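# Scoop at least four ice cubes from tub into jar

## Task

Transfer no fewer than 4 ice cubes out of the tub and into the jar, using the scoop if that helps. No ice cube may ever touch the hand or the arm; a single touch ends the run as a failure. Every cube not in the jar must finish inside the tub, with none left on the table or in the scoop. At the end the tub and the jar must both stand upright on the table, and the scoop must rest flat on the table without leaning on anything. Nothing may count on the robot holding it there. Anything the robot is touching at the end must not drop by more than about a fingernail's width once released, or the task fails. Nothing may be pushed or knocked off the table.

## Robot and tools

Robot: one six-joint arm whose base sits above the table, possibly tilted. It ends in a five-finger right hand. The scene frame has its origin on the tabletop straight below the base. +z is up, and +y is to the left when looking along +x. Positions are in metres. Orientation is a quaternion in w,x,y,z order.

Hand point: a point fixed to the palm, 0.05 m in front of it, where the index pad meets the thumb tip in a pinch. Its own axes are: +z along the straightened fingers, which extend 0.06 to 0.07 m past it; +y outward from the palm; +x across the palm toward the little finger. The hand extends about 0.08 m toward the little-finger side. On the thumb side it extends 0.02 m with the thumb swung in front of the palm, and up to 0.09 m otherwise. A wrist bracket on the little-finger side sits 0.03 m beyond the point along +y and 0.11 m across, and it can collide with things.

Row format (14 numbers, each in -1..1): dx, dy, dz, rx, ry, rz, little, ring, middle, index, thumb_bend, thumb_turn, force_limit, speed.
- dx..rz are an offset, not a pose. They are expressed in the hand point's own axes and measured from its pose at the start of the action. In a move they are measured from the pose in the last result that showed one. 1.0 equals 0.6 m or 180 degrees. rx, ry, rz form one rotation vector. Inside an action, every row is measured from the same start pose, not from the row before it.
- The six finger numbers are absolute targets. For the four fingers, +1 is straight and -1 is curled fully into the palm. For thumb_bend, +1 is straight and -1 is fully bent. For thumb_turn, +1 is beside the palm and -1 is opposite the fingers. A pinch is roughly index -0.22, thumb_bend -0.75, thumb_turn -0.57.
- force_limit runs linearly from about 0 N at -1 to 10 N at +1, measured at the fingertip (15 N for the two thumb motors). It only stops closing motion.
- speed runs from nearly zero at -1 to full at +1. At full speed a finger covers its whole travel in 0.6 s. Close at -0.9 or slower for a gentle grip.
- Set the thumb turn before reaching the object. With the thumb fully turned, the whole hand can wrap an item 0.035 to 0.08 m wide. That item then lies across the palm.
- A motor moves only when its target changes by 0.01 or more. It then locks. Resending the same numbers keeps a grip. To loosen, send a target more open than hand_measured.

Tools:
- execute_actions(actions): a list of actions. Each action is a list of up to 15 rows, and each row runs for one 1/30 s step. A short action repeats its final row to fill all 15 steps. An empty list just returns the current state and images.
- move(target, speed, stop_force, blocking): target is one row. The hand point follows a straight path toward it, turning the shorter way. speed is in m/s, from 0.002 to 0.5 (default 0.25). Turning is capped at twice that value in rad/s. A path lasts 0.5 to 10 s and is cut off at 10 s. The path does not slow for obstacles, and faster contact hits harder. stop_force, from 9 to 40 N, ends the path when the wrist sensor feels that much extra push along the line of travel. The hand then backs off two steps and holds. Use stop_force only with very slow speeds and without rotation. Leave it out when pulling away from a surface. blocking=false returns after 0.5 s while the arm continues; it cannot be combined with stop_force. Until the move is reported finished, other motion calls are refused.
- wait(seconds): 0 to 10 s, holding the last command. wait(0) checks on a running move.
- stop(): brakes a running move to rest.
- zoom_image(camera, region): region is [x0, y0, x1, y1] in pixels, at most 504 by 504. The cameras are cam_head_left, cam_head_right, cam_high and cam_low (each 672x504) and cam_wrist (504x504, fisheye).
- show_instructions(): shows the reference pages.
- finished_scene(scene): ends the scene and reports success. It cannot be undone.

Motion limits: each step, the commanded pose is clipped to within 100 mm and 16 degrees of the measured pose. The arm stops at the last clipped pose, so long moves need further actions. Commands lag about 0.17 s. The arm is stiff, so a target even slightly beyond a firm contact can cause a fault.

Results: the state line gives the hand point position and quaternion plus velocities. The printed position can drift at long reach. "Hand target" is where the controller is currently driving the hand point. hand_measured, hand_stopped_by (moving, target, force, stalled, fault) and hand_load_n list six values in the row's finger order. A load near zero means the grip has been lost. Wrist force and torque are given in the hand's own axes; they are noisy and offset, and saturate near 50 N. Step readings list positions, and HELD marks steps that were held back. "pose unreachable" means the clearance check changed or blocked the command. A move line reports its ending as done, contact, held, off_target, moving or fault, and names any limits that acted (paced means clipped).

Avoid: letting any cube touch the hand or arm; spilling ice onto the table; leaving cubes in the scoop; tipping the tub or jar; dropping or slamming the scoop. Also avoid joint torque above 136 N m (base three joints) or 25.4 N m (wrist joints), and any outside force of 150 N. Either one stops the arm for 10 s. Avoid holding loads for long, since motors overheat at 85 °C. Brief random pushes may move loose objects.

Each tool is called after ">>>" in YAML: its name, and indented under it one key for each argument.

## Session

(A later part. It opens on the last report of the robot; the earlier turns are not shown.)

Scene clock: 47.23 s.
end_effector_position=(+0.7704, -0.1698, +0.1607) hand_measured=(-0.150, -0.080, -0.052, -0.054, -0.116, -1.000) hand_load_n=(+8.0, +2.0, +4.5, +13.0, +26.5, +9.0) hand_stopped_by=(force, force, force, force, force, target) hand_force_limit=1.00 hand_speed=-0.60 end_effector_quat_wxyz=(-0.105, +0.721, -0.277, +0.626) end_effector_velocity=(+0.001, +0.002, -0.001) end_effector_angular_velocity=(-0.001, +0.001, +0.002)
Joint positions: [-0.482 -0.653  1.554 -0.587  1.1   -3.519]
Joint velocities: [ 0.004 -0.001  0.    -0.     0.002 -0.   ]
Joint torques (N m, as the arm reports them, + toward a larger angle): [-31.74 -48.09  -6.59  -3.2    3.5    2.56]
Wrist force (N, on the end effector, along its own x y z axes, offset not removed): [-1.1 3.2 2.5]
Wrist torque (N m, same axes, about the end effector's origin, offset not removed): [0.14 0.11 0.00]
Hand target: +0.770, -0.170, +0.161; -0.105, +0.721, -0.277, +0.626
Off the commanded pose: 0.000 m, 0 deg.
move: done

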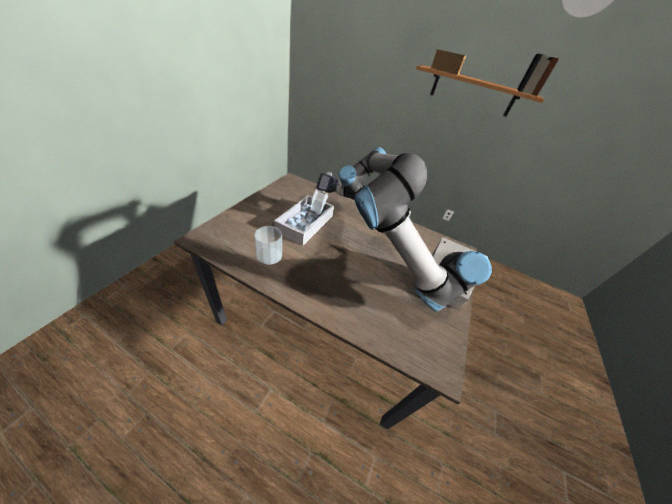

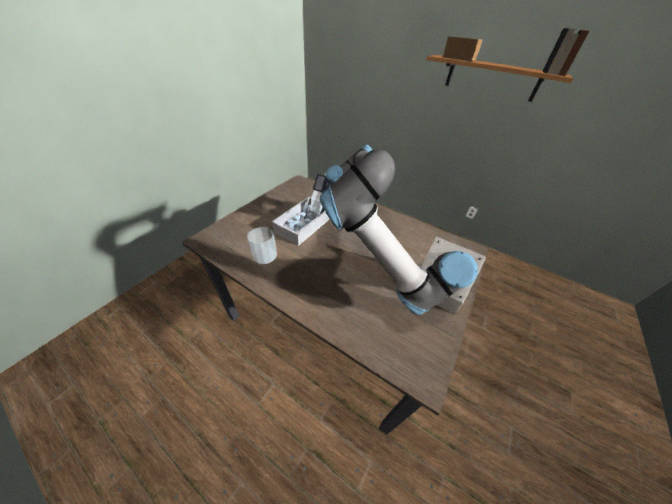

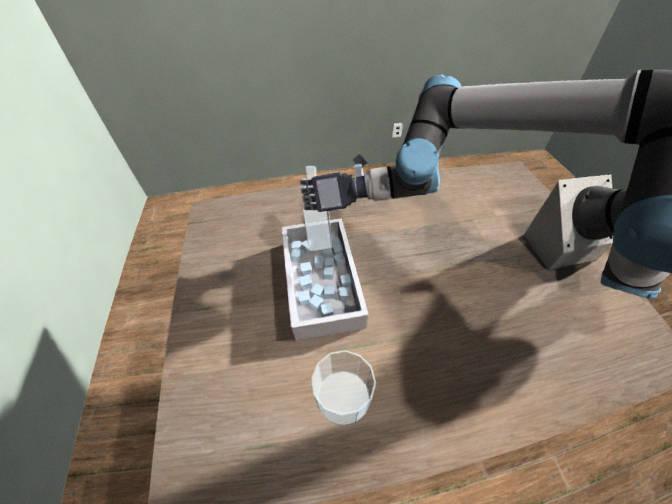

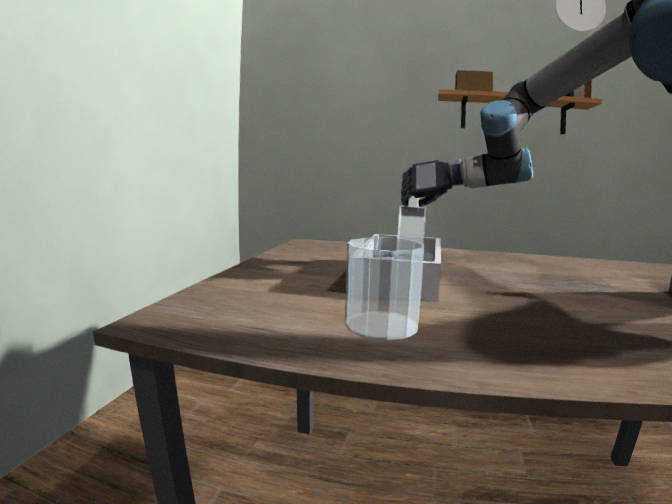

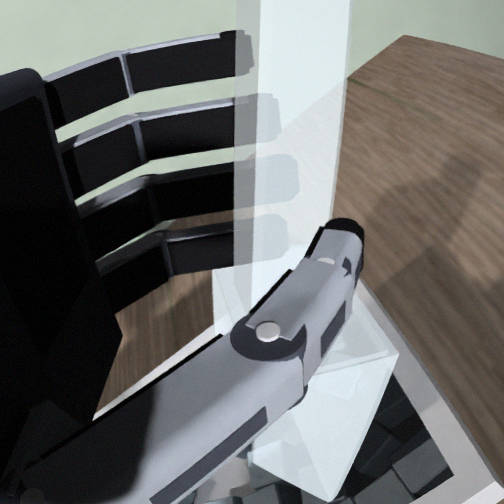

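>>> move:
  target: [0.002,-0.009,0.032,0,0,0,-1,-1,-1,-1,-1,-1,1,-0.6]
  speed: 0.04

>>> move:
  target: [-0.047,0.009,0.0055,0,0,0,-1,-1,-1,-1,-1,-1,1,-0.6]
  speed: 0.02
  stop_force: 9

>>> zoom_image:
  camera: "cam_high"
  region: [240, 140, 460, 340]

Scene clock: 57.27 s.
end_effector_position=(+0.7903, -0.1698, +0.1607) hand_measured=(-0.150, -0.080, -0.052, -0.054, -0.116, -1.000) hand_load_n=(+8.0, +2.0, +4.5, +13.0, +26.5, +9.0) hand_stopped_by=(force, force, force, force, force, target) hand_force_limit=1.00 hand_speed=-0.60 end_effector_quat_wxyz=(-0.105, +0.721, -0.277, +0.626) end_effector_velocity=(+0.002, +0.000, -0.001) end_effector_angular_velocity=(-0.002, +0.001, +0.001)
Joint positions: [-0.465 -0.624  1.485 -0.55   1.116 -3.513]
Joint velocities: [ 0.002  0.002 -0.005  0.003  0.001 -0.002]
Joint torques (N m, as the arm reports them, + toward a larger angle): [-33.08 -21.5  -21.02   0.92   3.43   2.51]
Wrist force (N, on the end effector, along its own x y z axes, offset not removed): [-0.4 1.7 4.3]
Wrist torque (N m, same axes, about the end effector's origin, offset not removed): [-0.07 0.00 0.23]
Hand target: +0.790, -0.170, +0.161; -0.105, +0.721, -0.277, +0.626
Off the commanded pose: 0.000 m, 0 deg.
move: done

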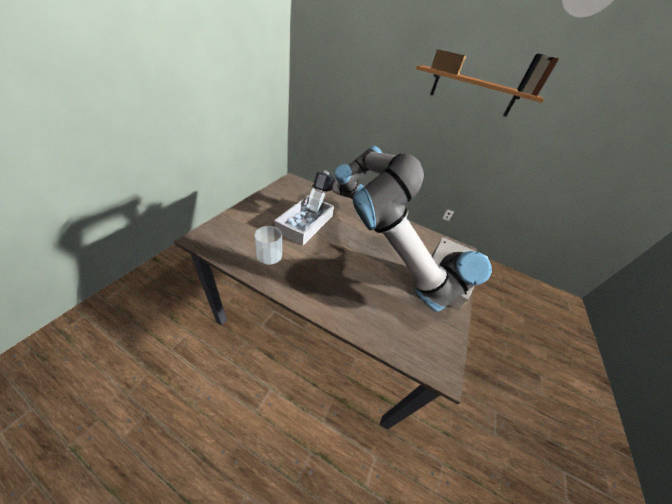

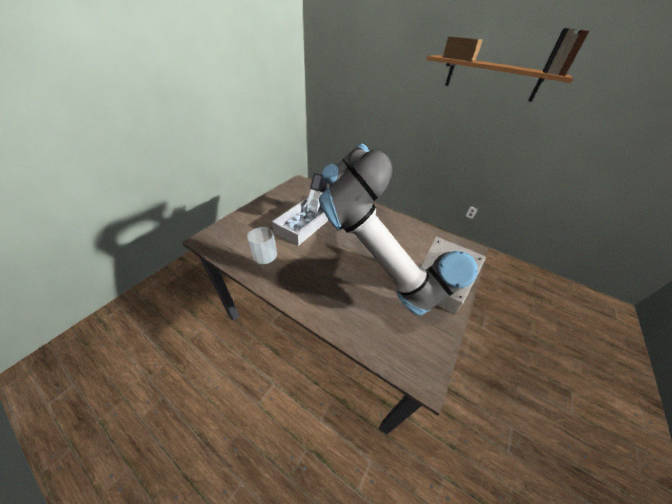

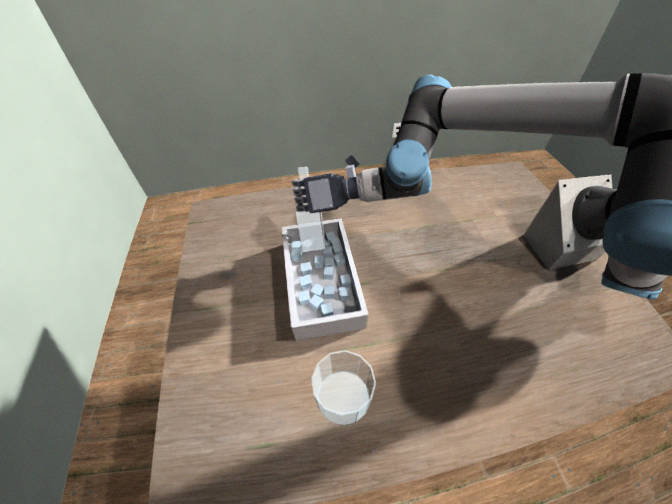

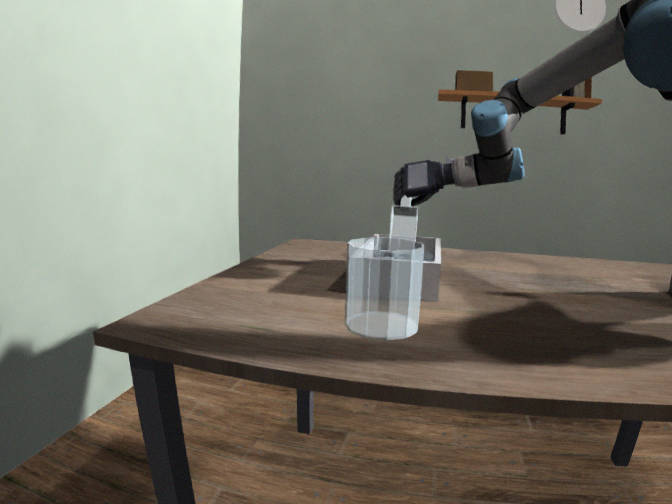

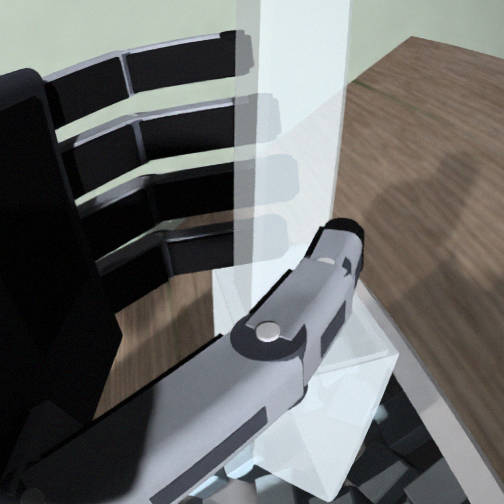

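Scene clock: 58.97 s.
end_effector_position=(+0.7903, -0.1598, +0.1337) hand_measured=(-0.150, -0.080, -0.052, -0.054, -0.116, -1.000) hand_load_n=(+6.5, +3.5, +3.0, +12.0, +23.0, +7.0) hand_stopped_by=(force, force, force, force, force, target) hand_force_limit=1.00 hand_speed=-0.60 end_effector_quat_wxyz=(-0.105, +0.721, -0.277, +0.626) end_effector_velocity=(+0.000, -0.001, +0.000) end_effector_angular_velocity=(-0.001, -0.002, -0.001)
Joint positions: [-0.424 -0.612  1.504 -0.587  1.155 -3.499]
Joint velocities: [ 0.     0.     0.    -0.002  0.003  0.   ]
Joint torques (N m, as the arm reports them, + toward a larger angle): [-32.14 -21.    -5.21  -3.2    3.51   2.71]
Wrist force (N, on the end effector, along its own x y z axes, offset not removed): [-1.6 1.5 3.1]
Wrist torque (N m, same axes, about the end effector's origin, offset not removed): [-0.13 0.11 0.04]
Hand target: +0.790, -0.160, +0.134; -0.105, +0.721, -0.277, +0.626
Off the commanded pose: 0.000 m, 0 deg.
move: done

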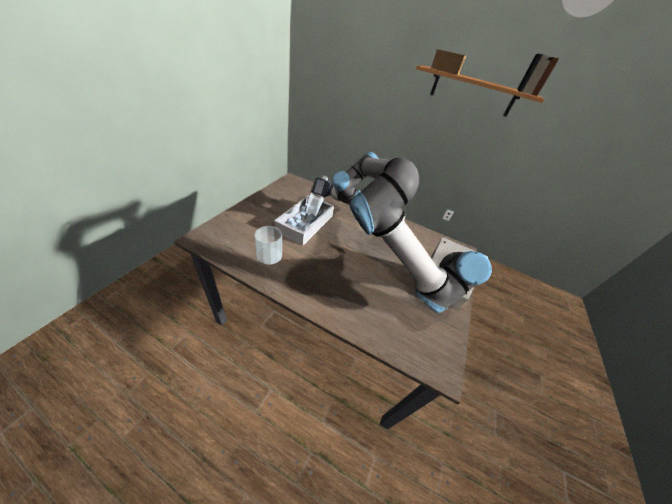

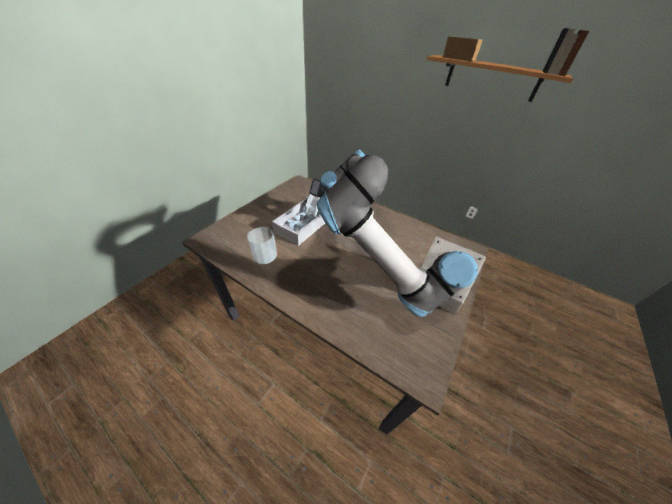

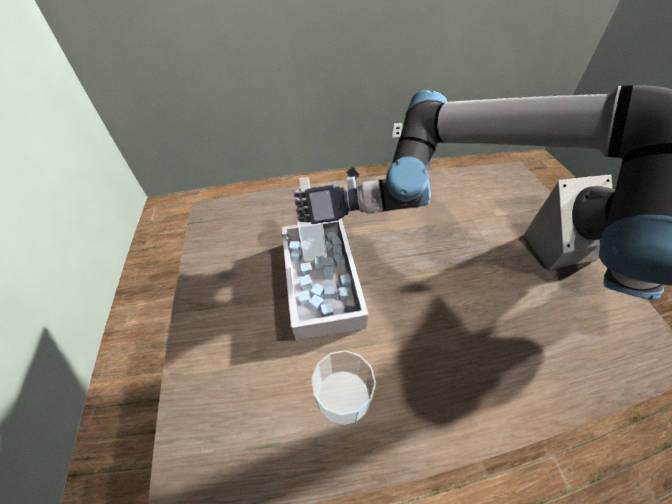

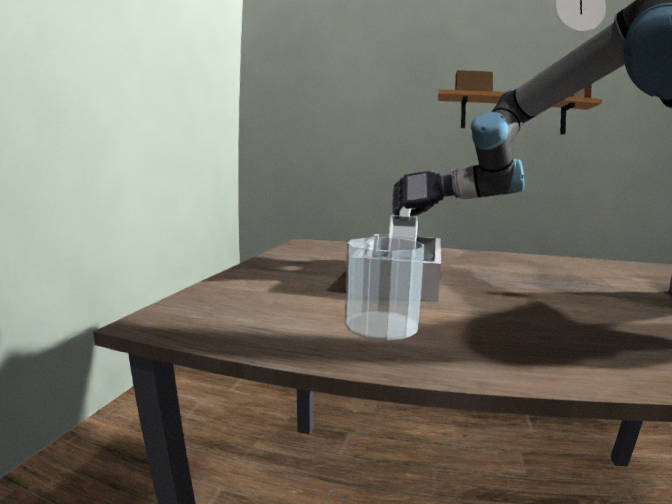

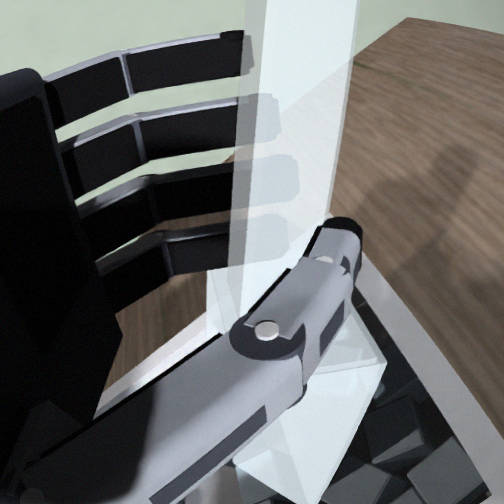

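Region (240, 140, 460, 340) of cam_high's 672x504 image, scaled by 2.291, with more detail than that image has; it fills the top 458 rows of this view, and the rest is white.

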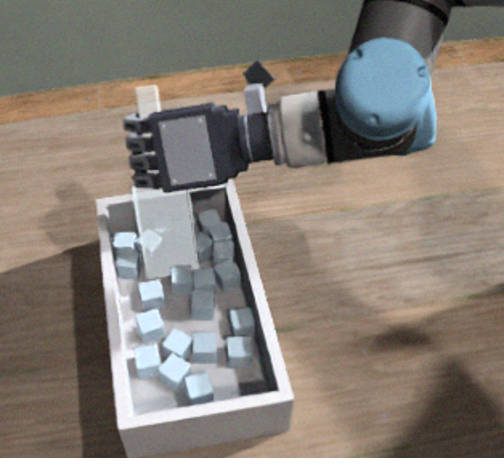

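>>> move:
  target: [-0.137,-0.061,-0.008,0.008,-0.037,0.134,-1,-1,-1,-1,-1,-1,1,-0.6]
  speed: 0.05

>>> zoom_image:
  camera: "cam_high"
  region: [240, 140, 460, 340]

Scene clock: 70.43 s.
end_effector_position=(+0.7904, -0.0850, +0.0835) hand_measured=(-0.150, -0.080, -0.052, -0.054, -0.116, -1.000) hand_load_n=(+5.5, +4.0, +3.5, +11.0, +22.0, +6.5) hand_stopped_by=(force, force, force, force, force, target) hand_force_limit=1.00 hand_speed=-0.60 end_effector_quat_wxyz=(-0.259, +0.681, -0.407, +0.551) end_effector_velocity=(+0.000, -0.000, +0.001) end_effector_angular_velocity=(+0.006, -0.002, -0.001)
Joint positions: [-0.368 -0.622  1.531 -0.622  1.091 -3.055]
Joint velocities: [-0.002 -0.001  0.001 -0.002 -0.001  0.007]
Joint torques (N m, as the arm reports them, + toward a larger angle): [-30.63 -20.82  -4.96  -2.92  -1.79   2.63]
Wrist force (N, on the end effector, along its own x y z axes, offset not removed): [3.5 3.3 2.7]
Wrist torque (N m, same axes, about the end effector's origin, offset not removed): [0.21 -0.42 0.49]
Hand target: +0.790, -0.085, +0.083; -0.259, +0.681, -0.407, +0.551
Off the commanded pose: 0.000 m, 0 deg.
move: done

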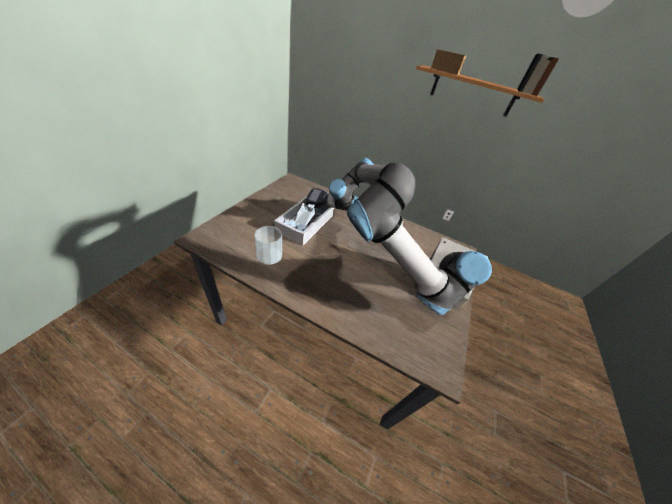

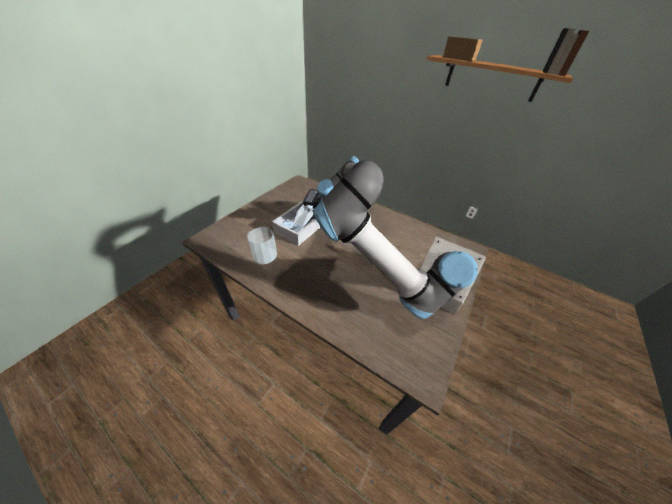

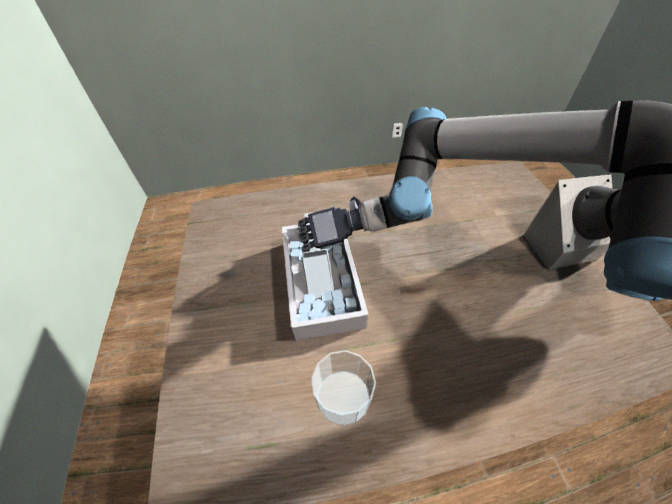

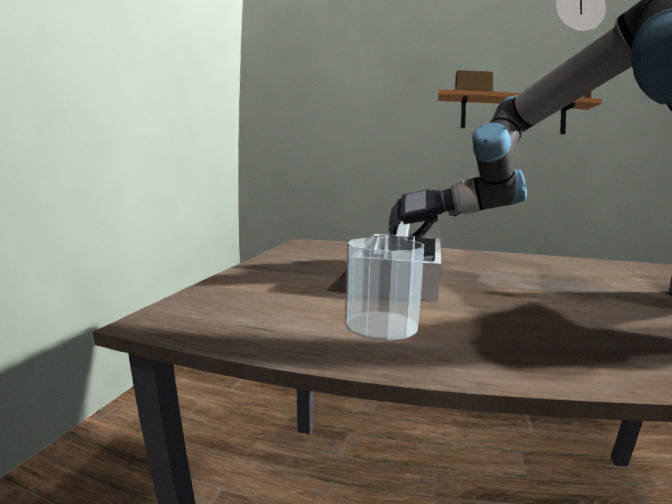

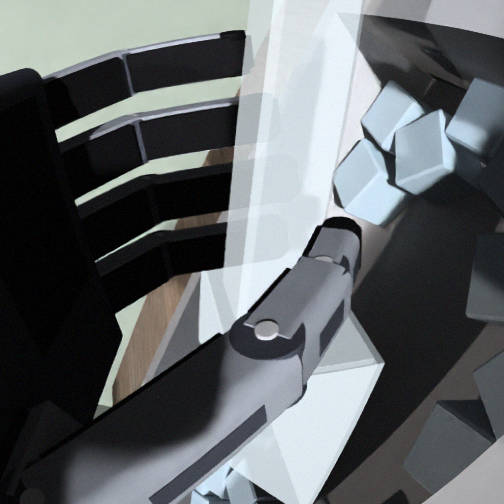

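Region (240, 140, 460, 340) of cam_high's 672x504 image, scaled by 2.291, with more detail than that image has; it fills the top 458 rows of this view, and the rest is white.

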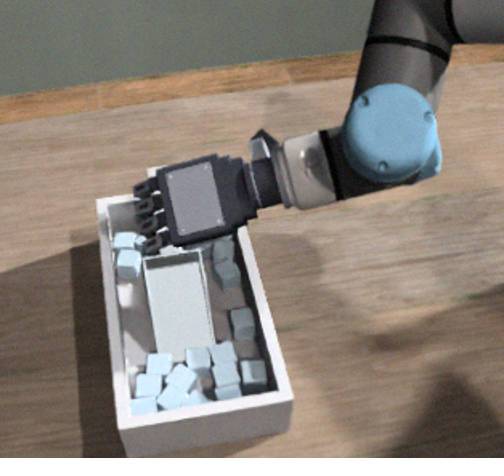

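>>> move:
  target: [-0.086,-0.049,-0.009,0,0,0,-1,-1,-1,-1,-1,-1,1,-0.6]
  speed: 0.03
  stop_force: 9

>>> zoom_image:
  camera: "cam_high"
  region: [240, 140, 460, 340]

Scene clock: 79.23 s.
end_effector_position=(+0.7900, -0.0255, +0.0807) hand_measured=(-0.150, -0.080, -0.052, -0.054, -0.116, -1.000) hand_load_n=(+6.0, +5.0, +3.5, +9.0, +21.5, +5.0) hand_stopped_by=(force, force, force, force, force, target) hand_force_limit=1.00 hand_speed=-0.60 end_effector_quat_wxyz=(-0.259, +0.681, -0.407, +0.551) end_effector_velocity=(+0.001, +0.002, +0.000) end_effector_angular_velocity=(-0.000, -0.000, +0.002)
Joint positions: [-0.293 -0.704  1.562 -0.581  1.163 -3.032]
Joint velocities: [ 0.002 -0.002 -0.001  0.001  0.001  0.001]
Joint torques (N m, as the arm reports them, + toward a larger angle): [-26.21 -48.13  -4.02   1.5    1.85   2.84]
Wrist force (N, on the end effector, along its own x y z axes, offset not removed): [5.5 3.1 2.0]
Wrist torque (N m, same axes, about the end effector's origin, offset not removed): [0.21 -0.04 0.18]
Hand target: +0.790, -0.025, +0.081; -0.259, +0.681, -0.407, +0.551
Off the commanded pose: 0.000 m, 0 deg.
move: done

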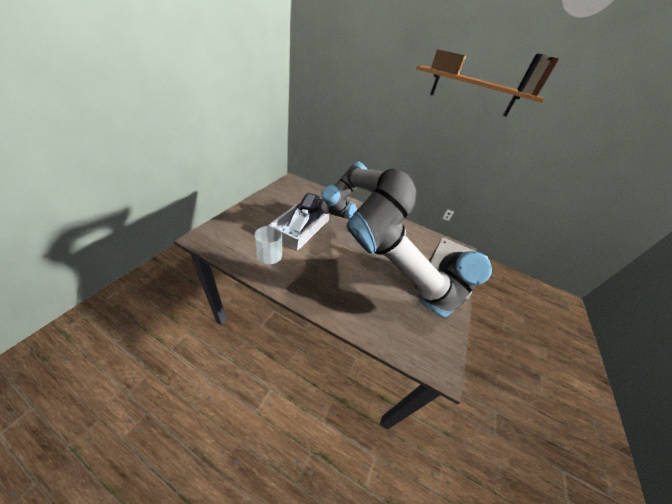

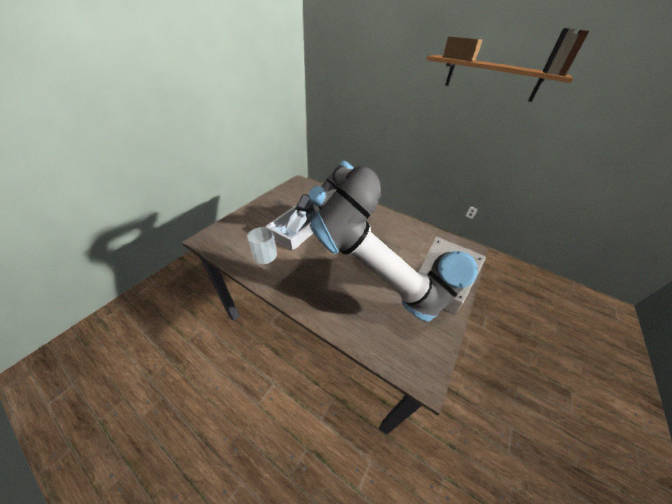

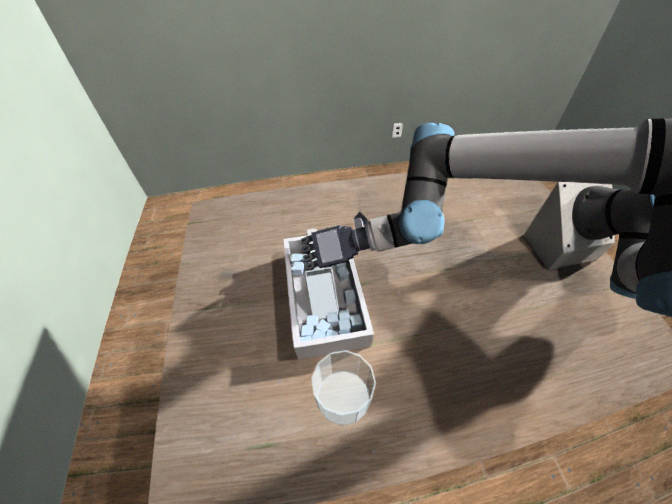

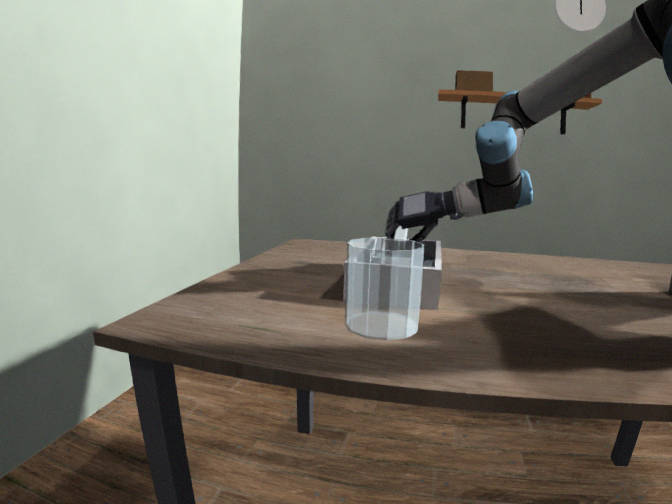

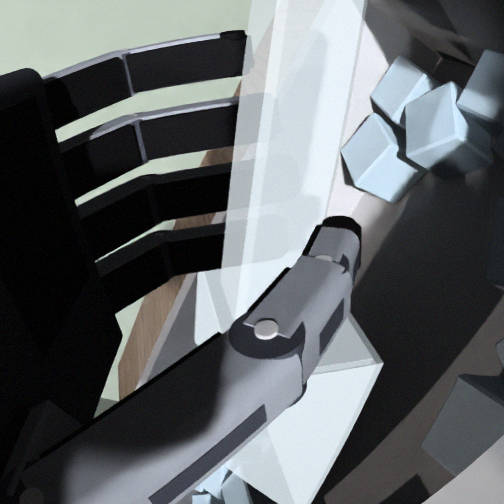

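Region (240, 140, 460, 340) of cam_high's 672x504 image, scaled by 2.291, with more detail than that image has; it fills the top 458 rows of this view, and the rest is white.

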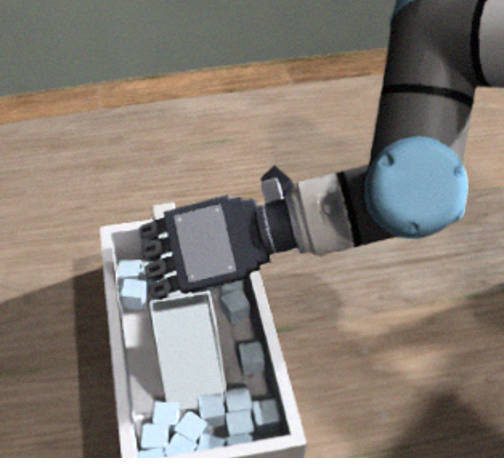

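>>> move:
  target: [0.022,0.008,0.022,-0.002,0.007,-0.027,-1,-1,-1,-1,-1,-1,1,-0.6]
  speed: 0.03

>>> move:
  target: [-0.046,-0.035,-0.007,0,0,0,-1,-1,-1,-1,-1,-1,1,-0.6]
  speed: 0.03

>>> zoom_image:
  camera: "cam_high"
  region: [240, 200, 440, 380]

Scene clock: 89.57 s.
end_effector_position=(+0.8021, -0.0403, +0.0805) hand_measured=(-0.150, -0.080, -0.052, -0.054, -0.116, -1.000) hand_load_n=(+3.5, +7.0, +3.5, +5.5, +15.5, +5.5) hand_stopped_by=(force, force, force, force, force, target) hand_force_limit=1.00 hand_speed=-0.60 end_effector_quat_wxyz=(-0.229, +0.692, -0.383, +0.568) end_effector_velocity=(+0.000, -0.002, +0.000) end_effector_angular_velocity=(-0.006, +0.001, -0.001)
Joint positions: [-0.288 -0.675  1.514 -0.555  1.189 -3.118]
Joint velocities: [-0.001  0.002 -0.003  0.002  0.001 -0.006]
Joint torques (N m, as the arm reports them, + toward a larger angle): [-31.21 -19.82 -18.19   1.5    3.37  -3.2 ]
Wrist force (N, on the end effector, along its own x y z axes, offset not removed): [2.5 0.4 -1.9]
Wrist torque (N m, same axes, about the end effector's origin, offset not removed): [0.25 -0.39 0.57]
Hand target: +0.802, -0.040, +0.081; -0.228, +0.692, -0.383, +0.568
Off the commanded pose: 0.000 m, 0 deg.
move: done

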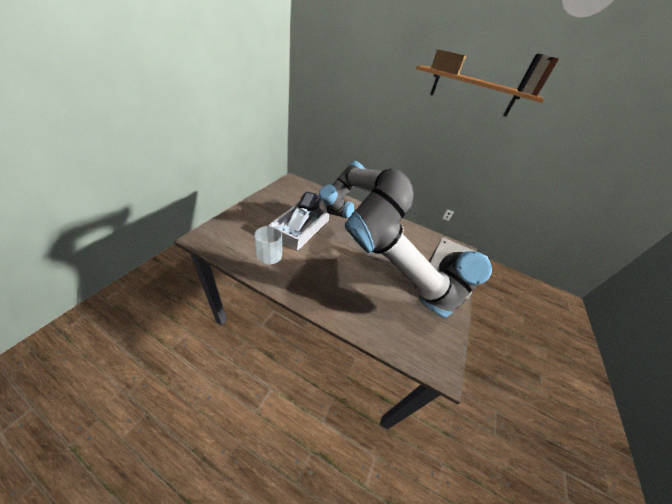

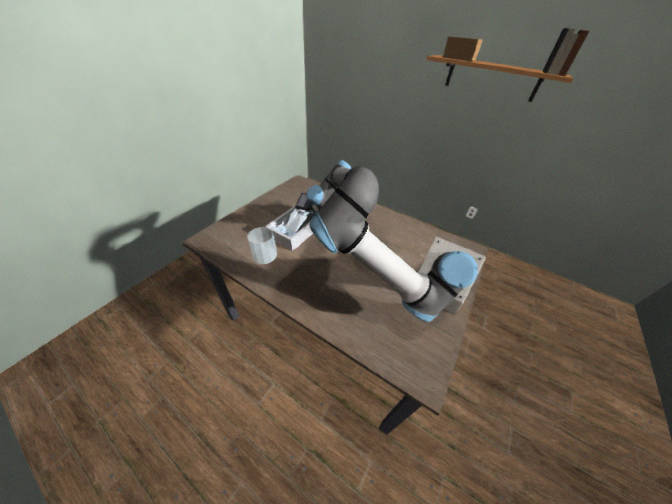

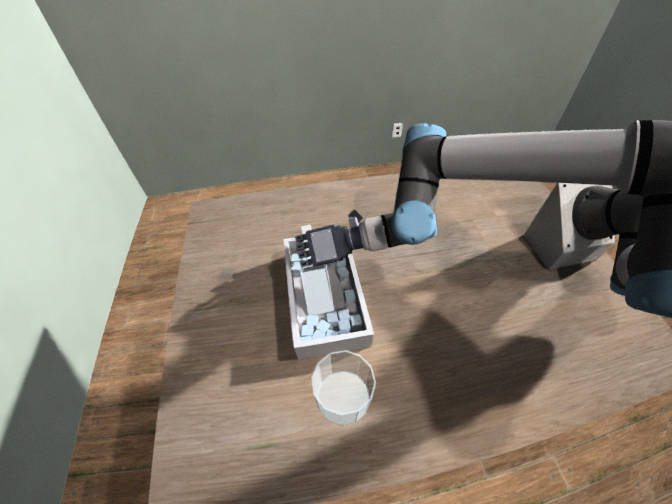

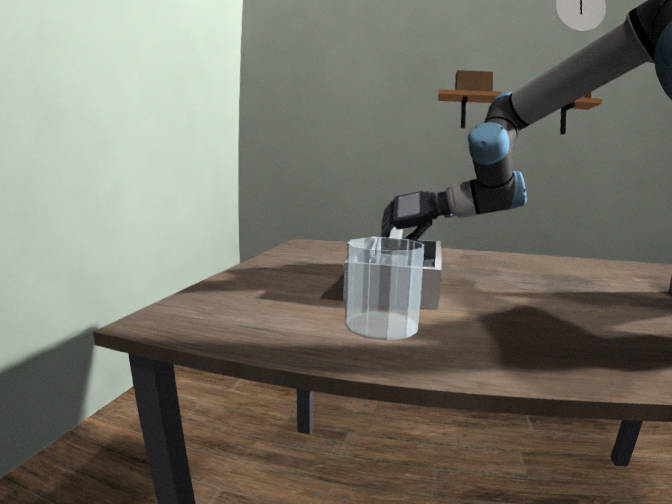

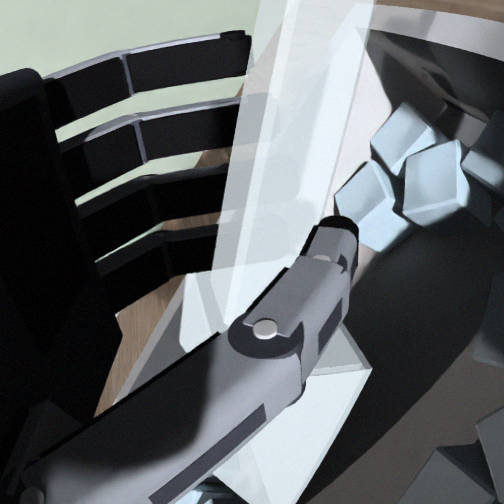

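Scene clock: 91.03 s.
end_effector_position=(+0.8020, -0.0054, +0.0805) hand_measured=(-0.150, -0.080, -0.052, -0.054, -0.116, -1.000) hand_load_n=(+4.5, +7.5, +3.5, +4.5, +16.5, +4.5) hand_stopped_by=(force, force, force, force, force, target) hand_force_limit=1.00 hand_speed=-0.60 end_effector_quat_wxyz=(-0.229, +0.692, -0.383, +0.568) end_effector_velocity=(+0.001, +0.002, +0.001) end_effector_angular_velocity=(-0.000, -0.002, +0.003)
Joint positions: [-0.246 -0.72   1.522 -0.522  1.23  -3.106]
Joint velocities: [ 0.002 -0.002 -0.003  0.001  0.001  0.001]
Joint torques (N m, as the arm reports them, + toward a larger angle): [-26.12 -46.87  -3.56   1.63   1.76   2.96]
Wrist force (N, on the end effector, along its own x y z axes, offset not removed): [6.2 2.6 2.1]
Wrist torque (N m, same axes, about the end effector's origin, offset not removed): [0.25 -0.19 0.13]
Hand target: +0.802, -0.005, +0.081; -0.229, +0.692, -0.383, +0.568
Off the commanded pose: 0.000 m, 0 deg.
move: done

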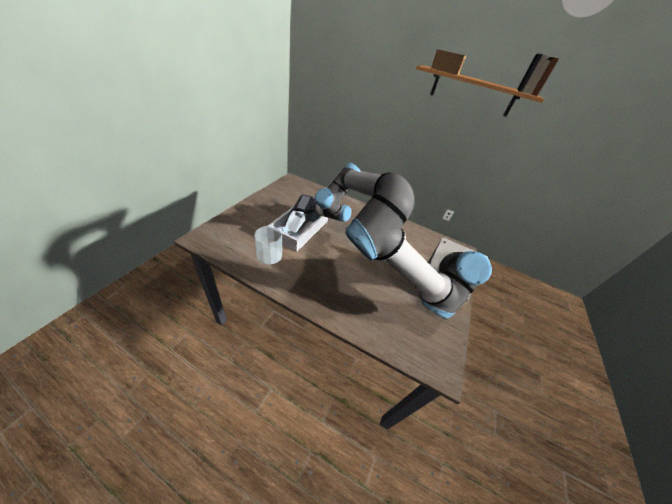

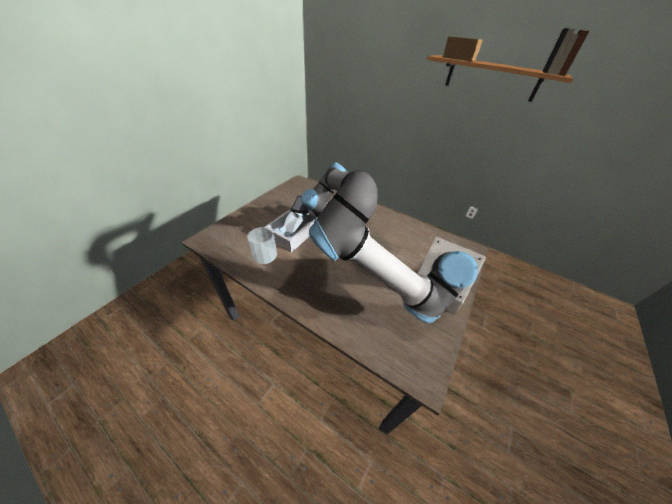

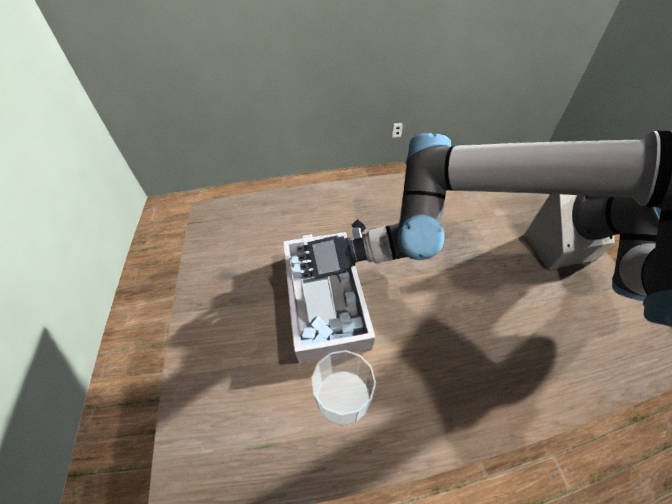

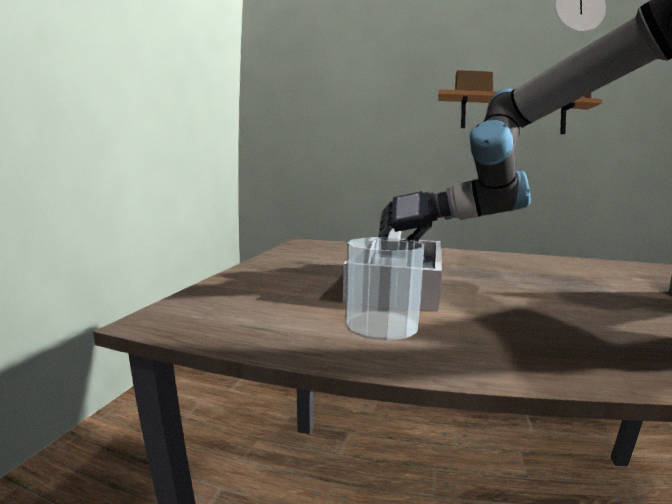

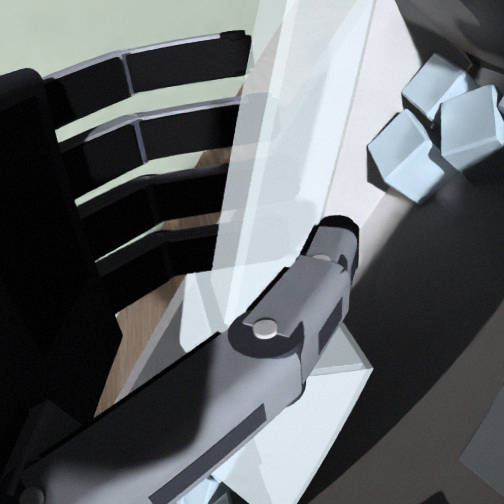

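Region (240, 200, 440, 380) of cam_high's 672x504 image, scaled by 2.520, with more detail than that image has; it fills the top 454 rows of this view, and the rest is white.

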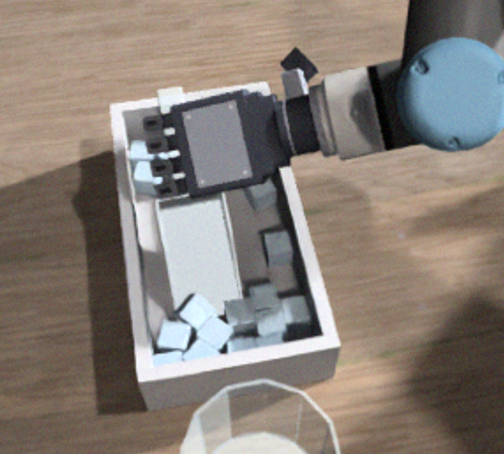

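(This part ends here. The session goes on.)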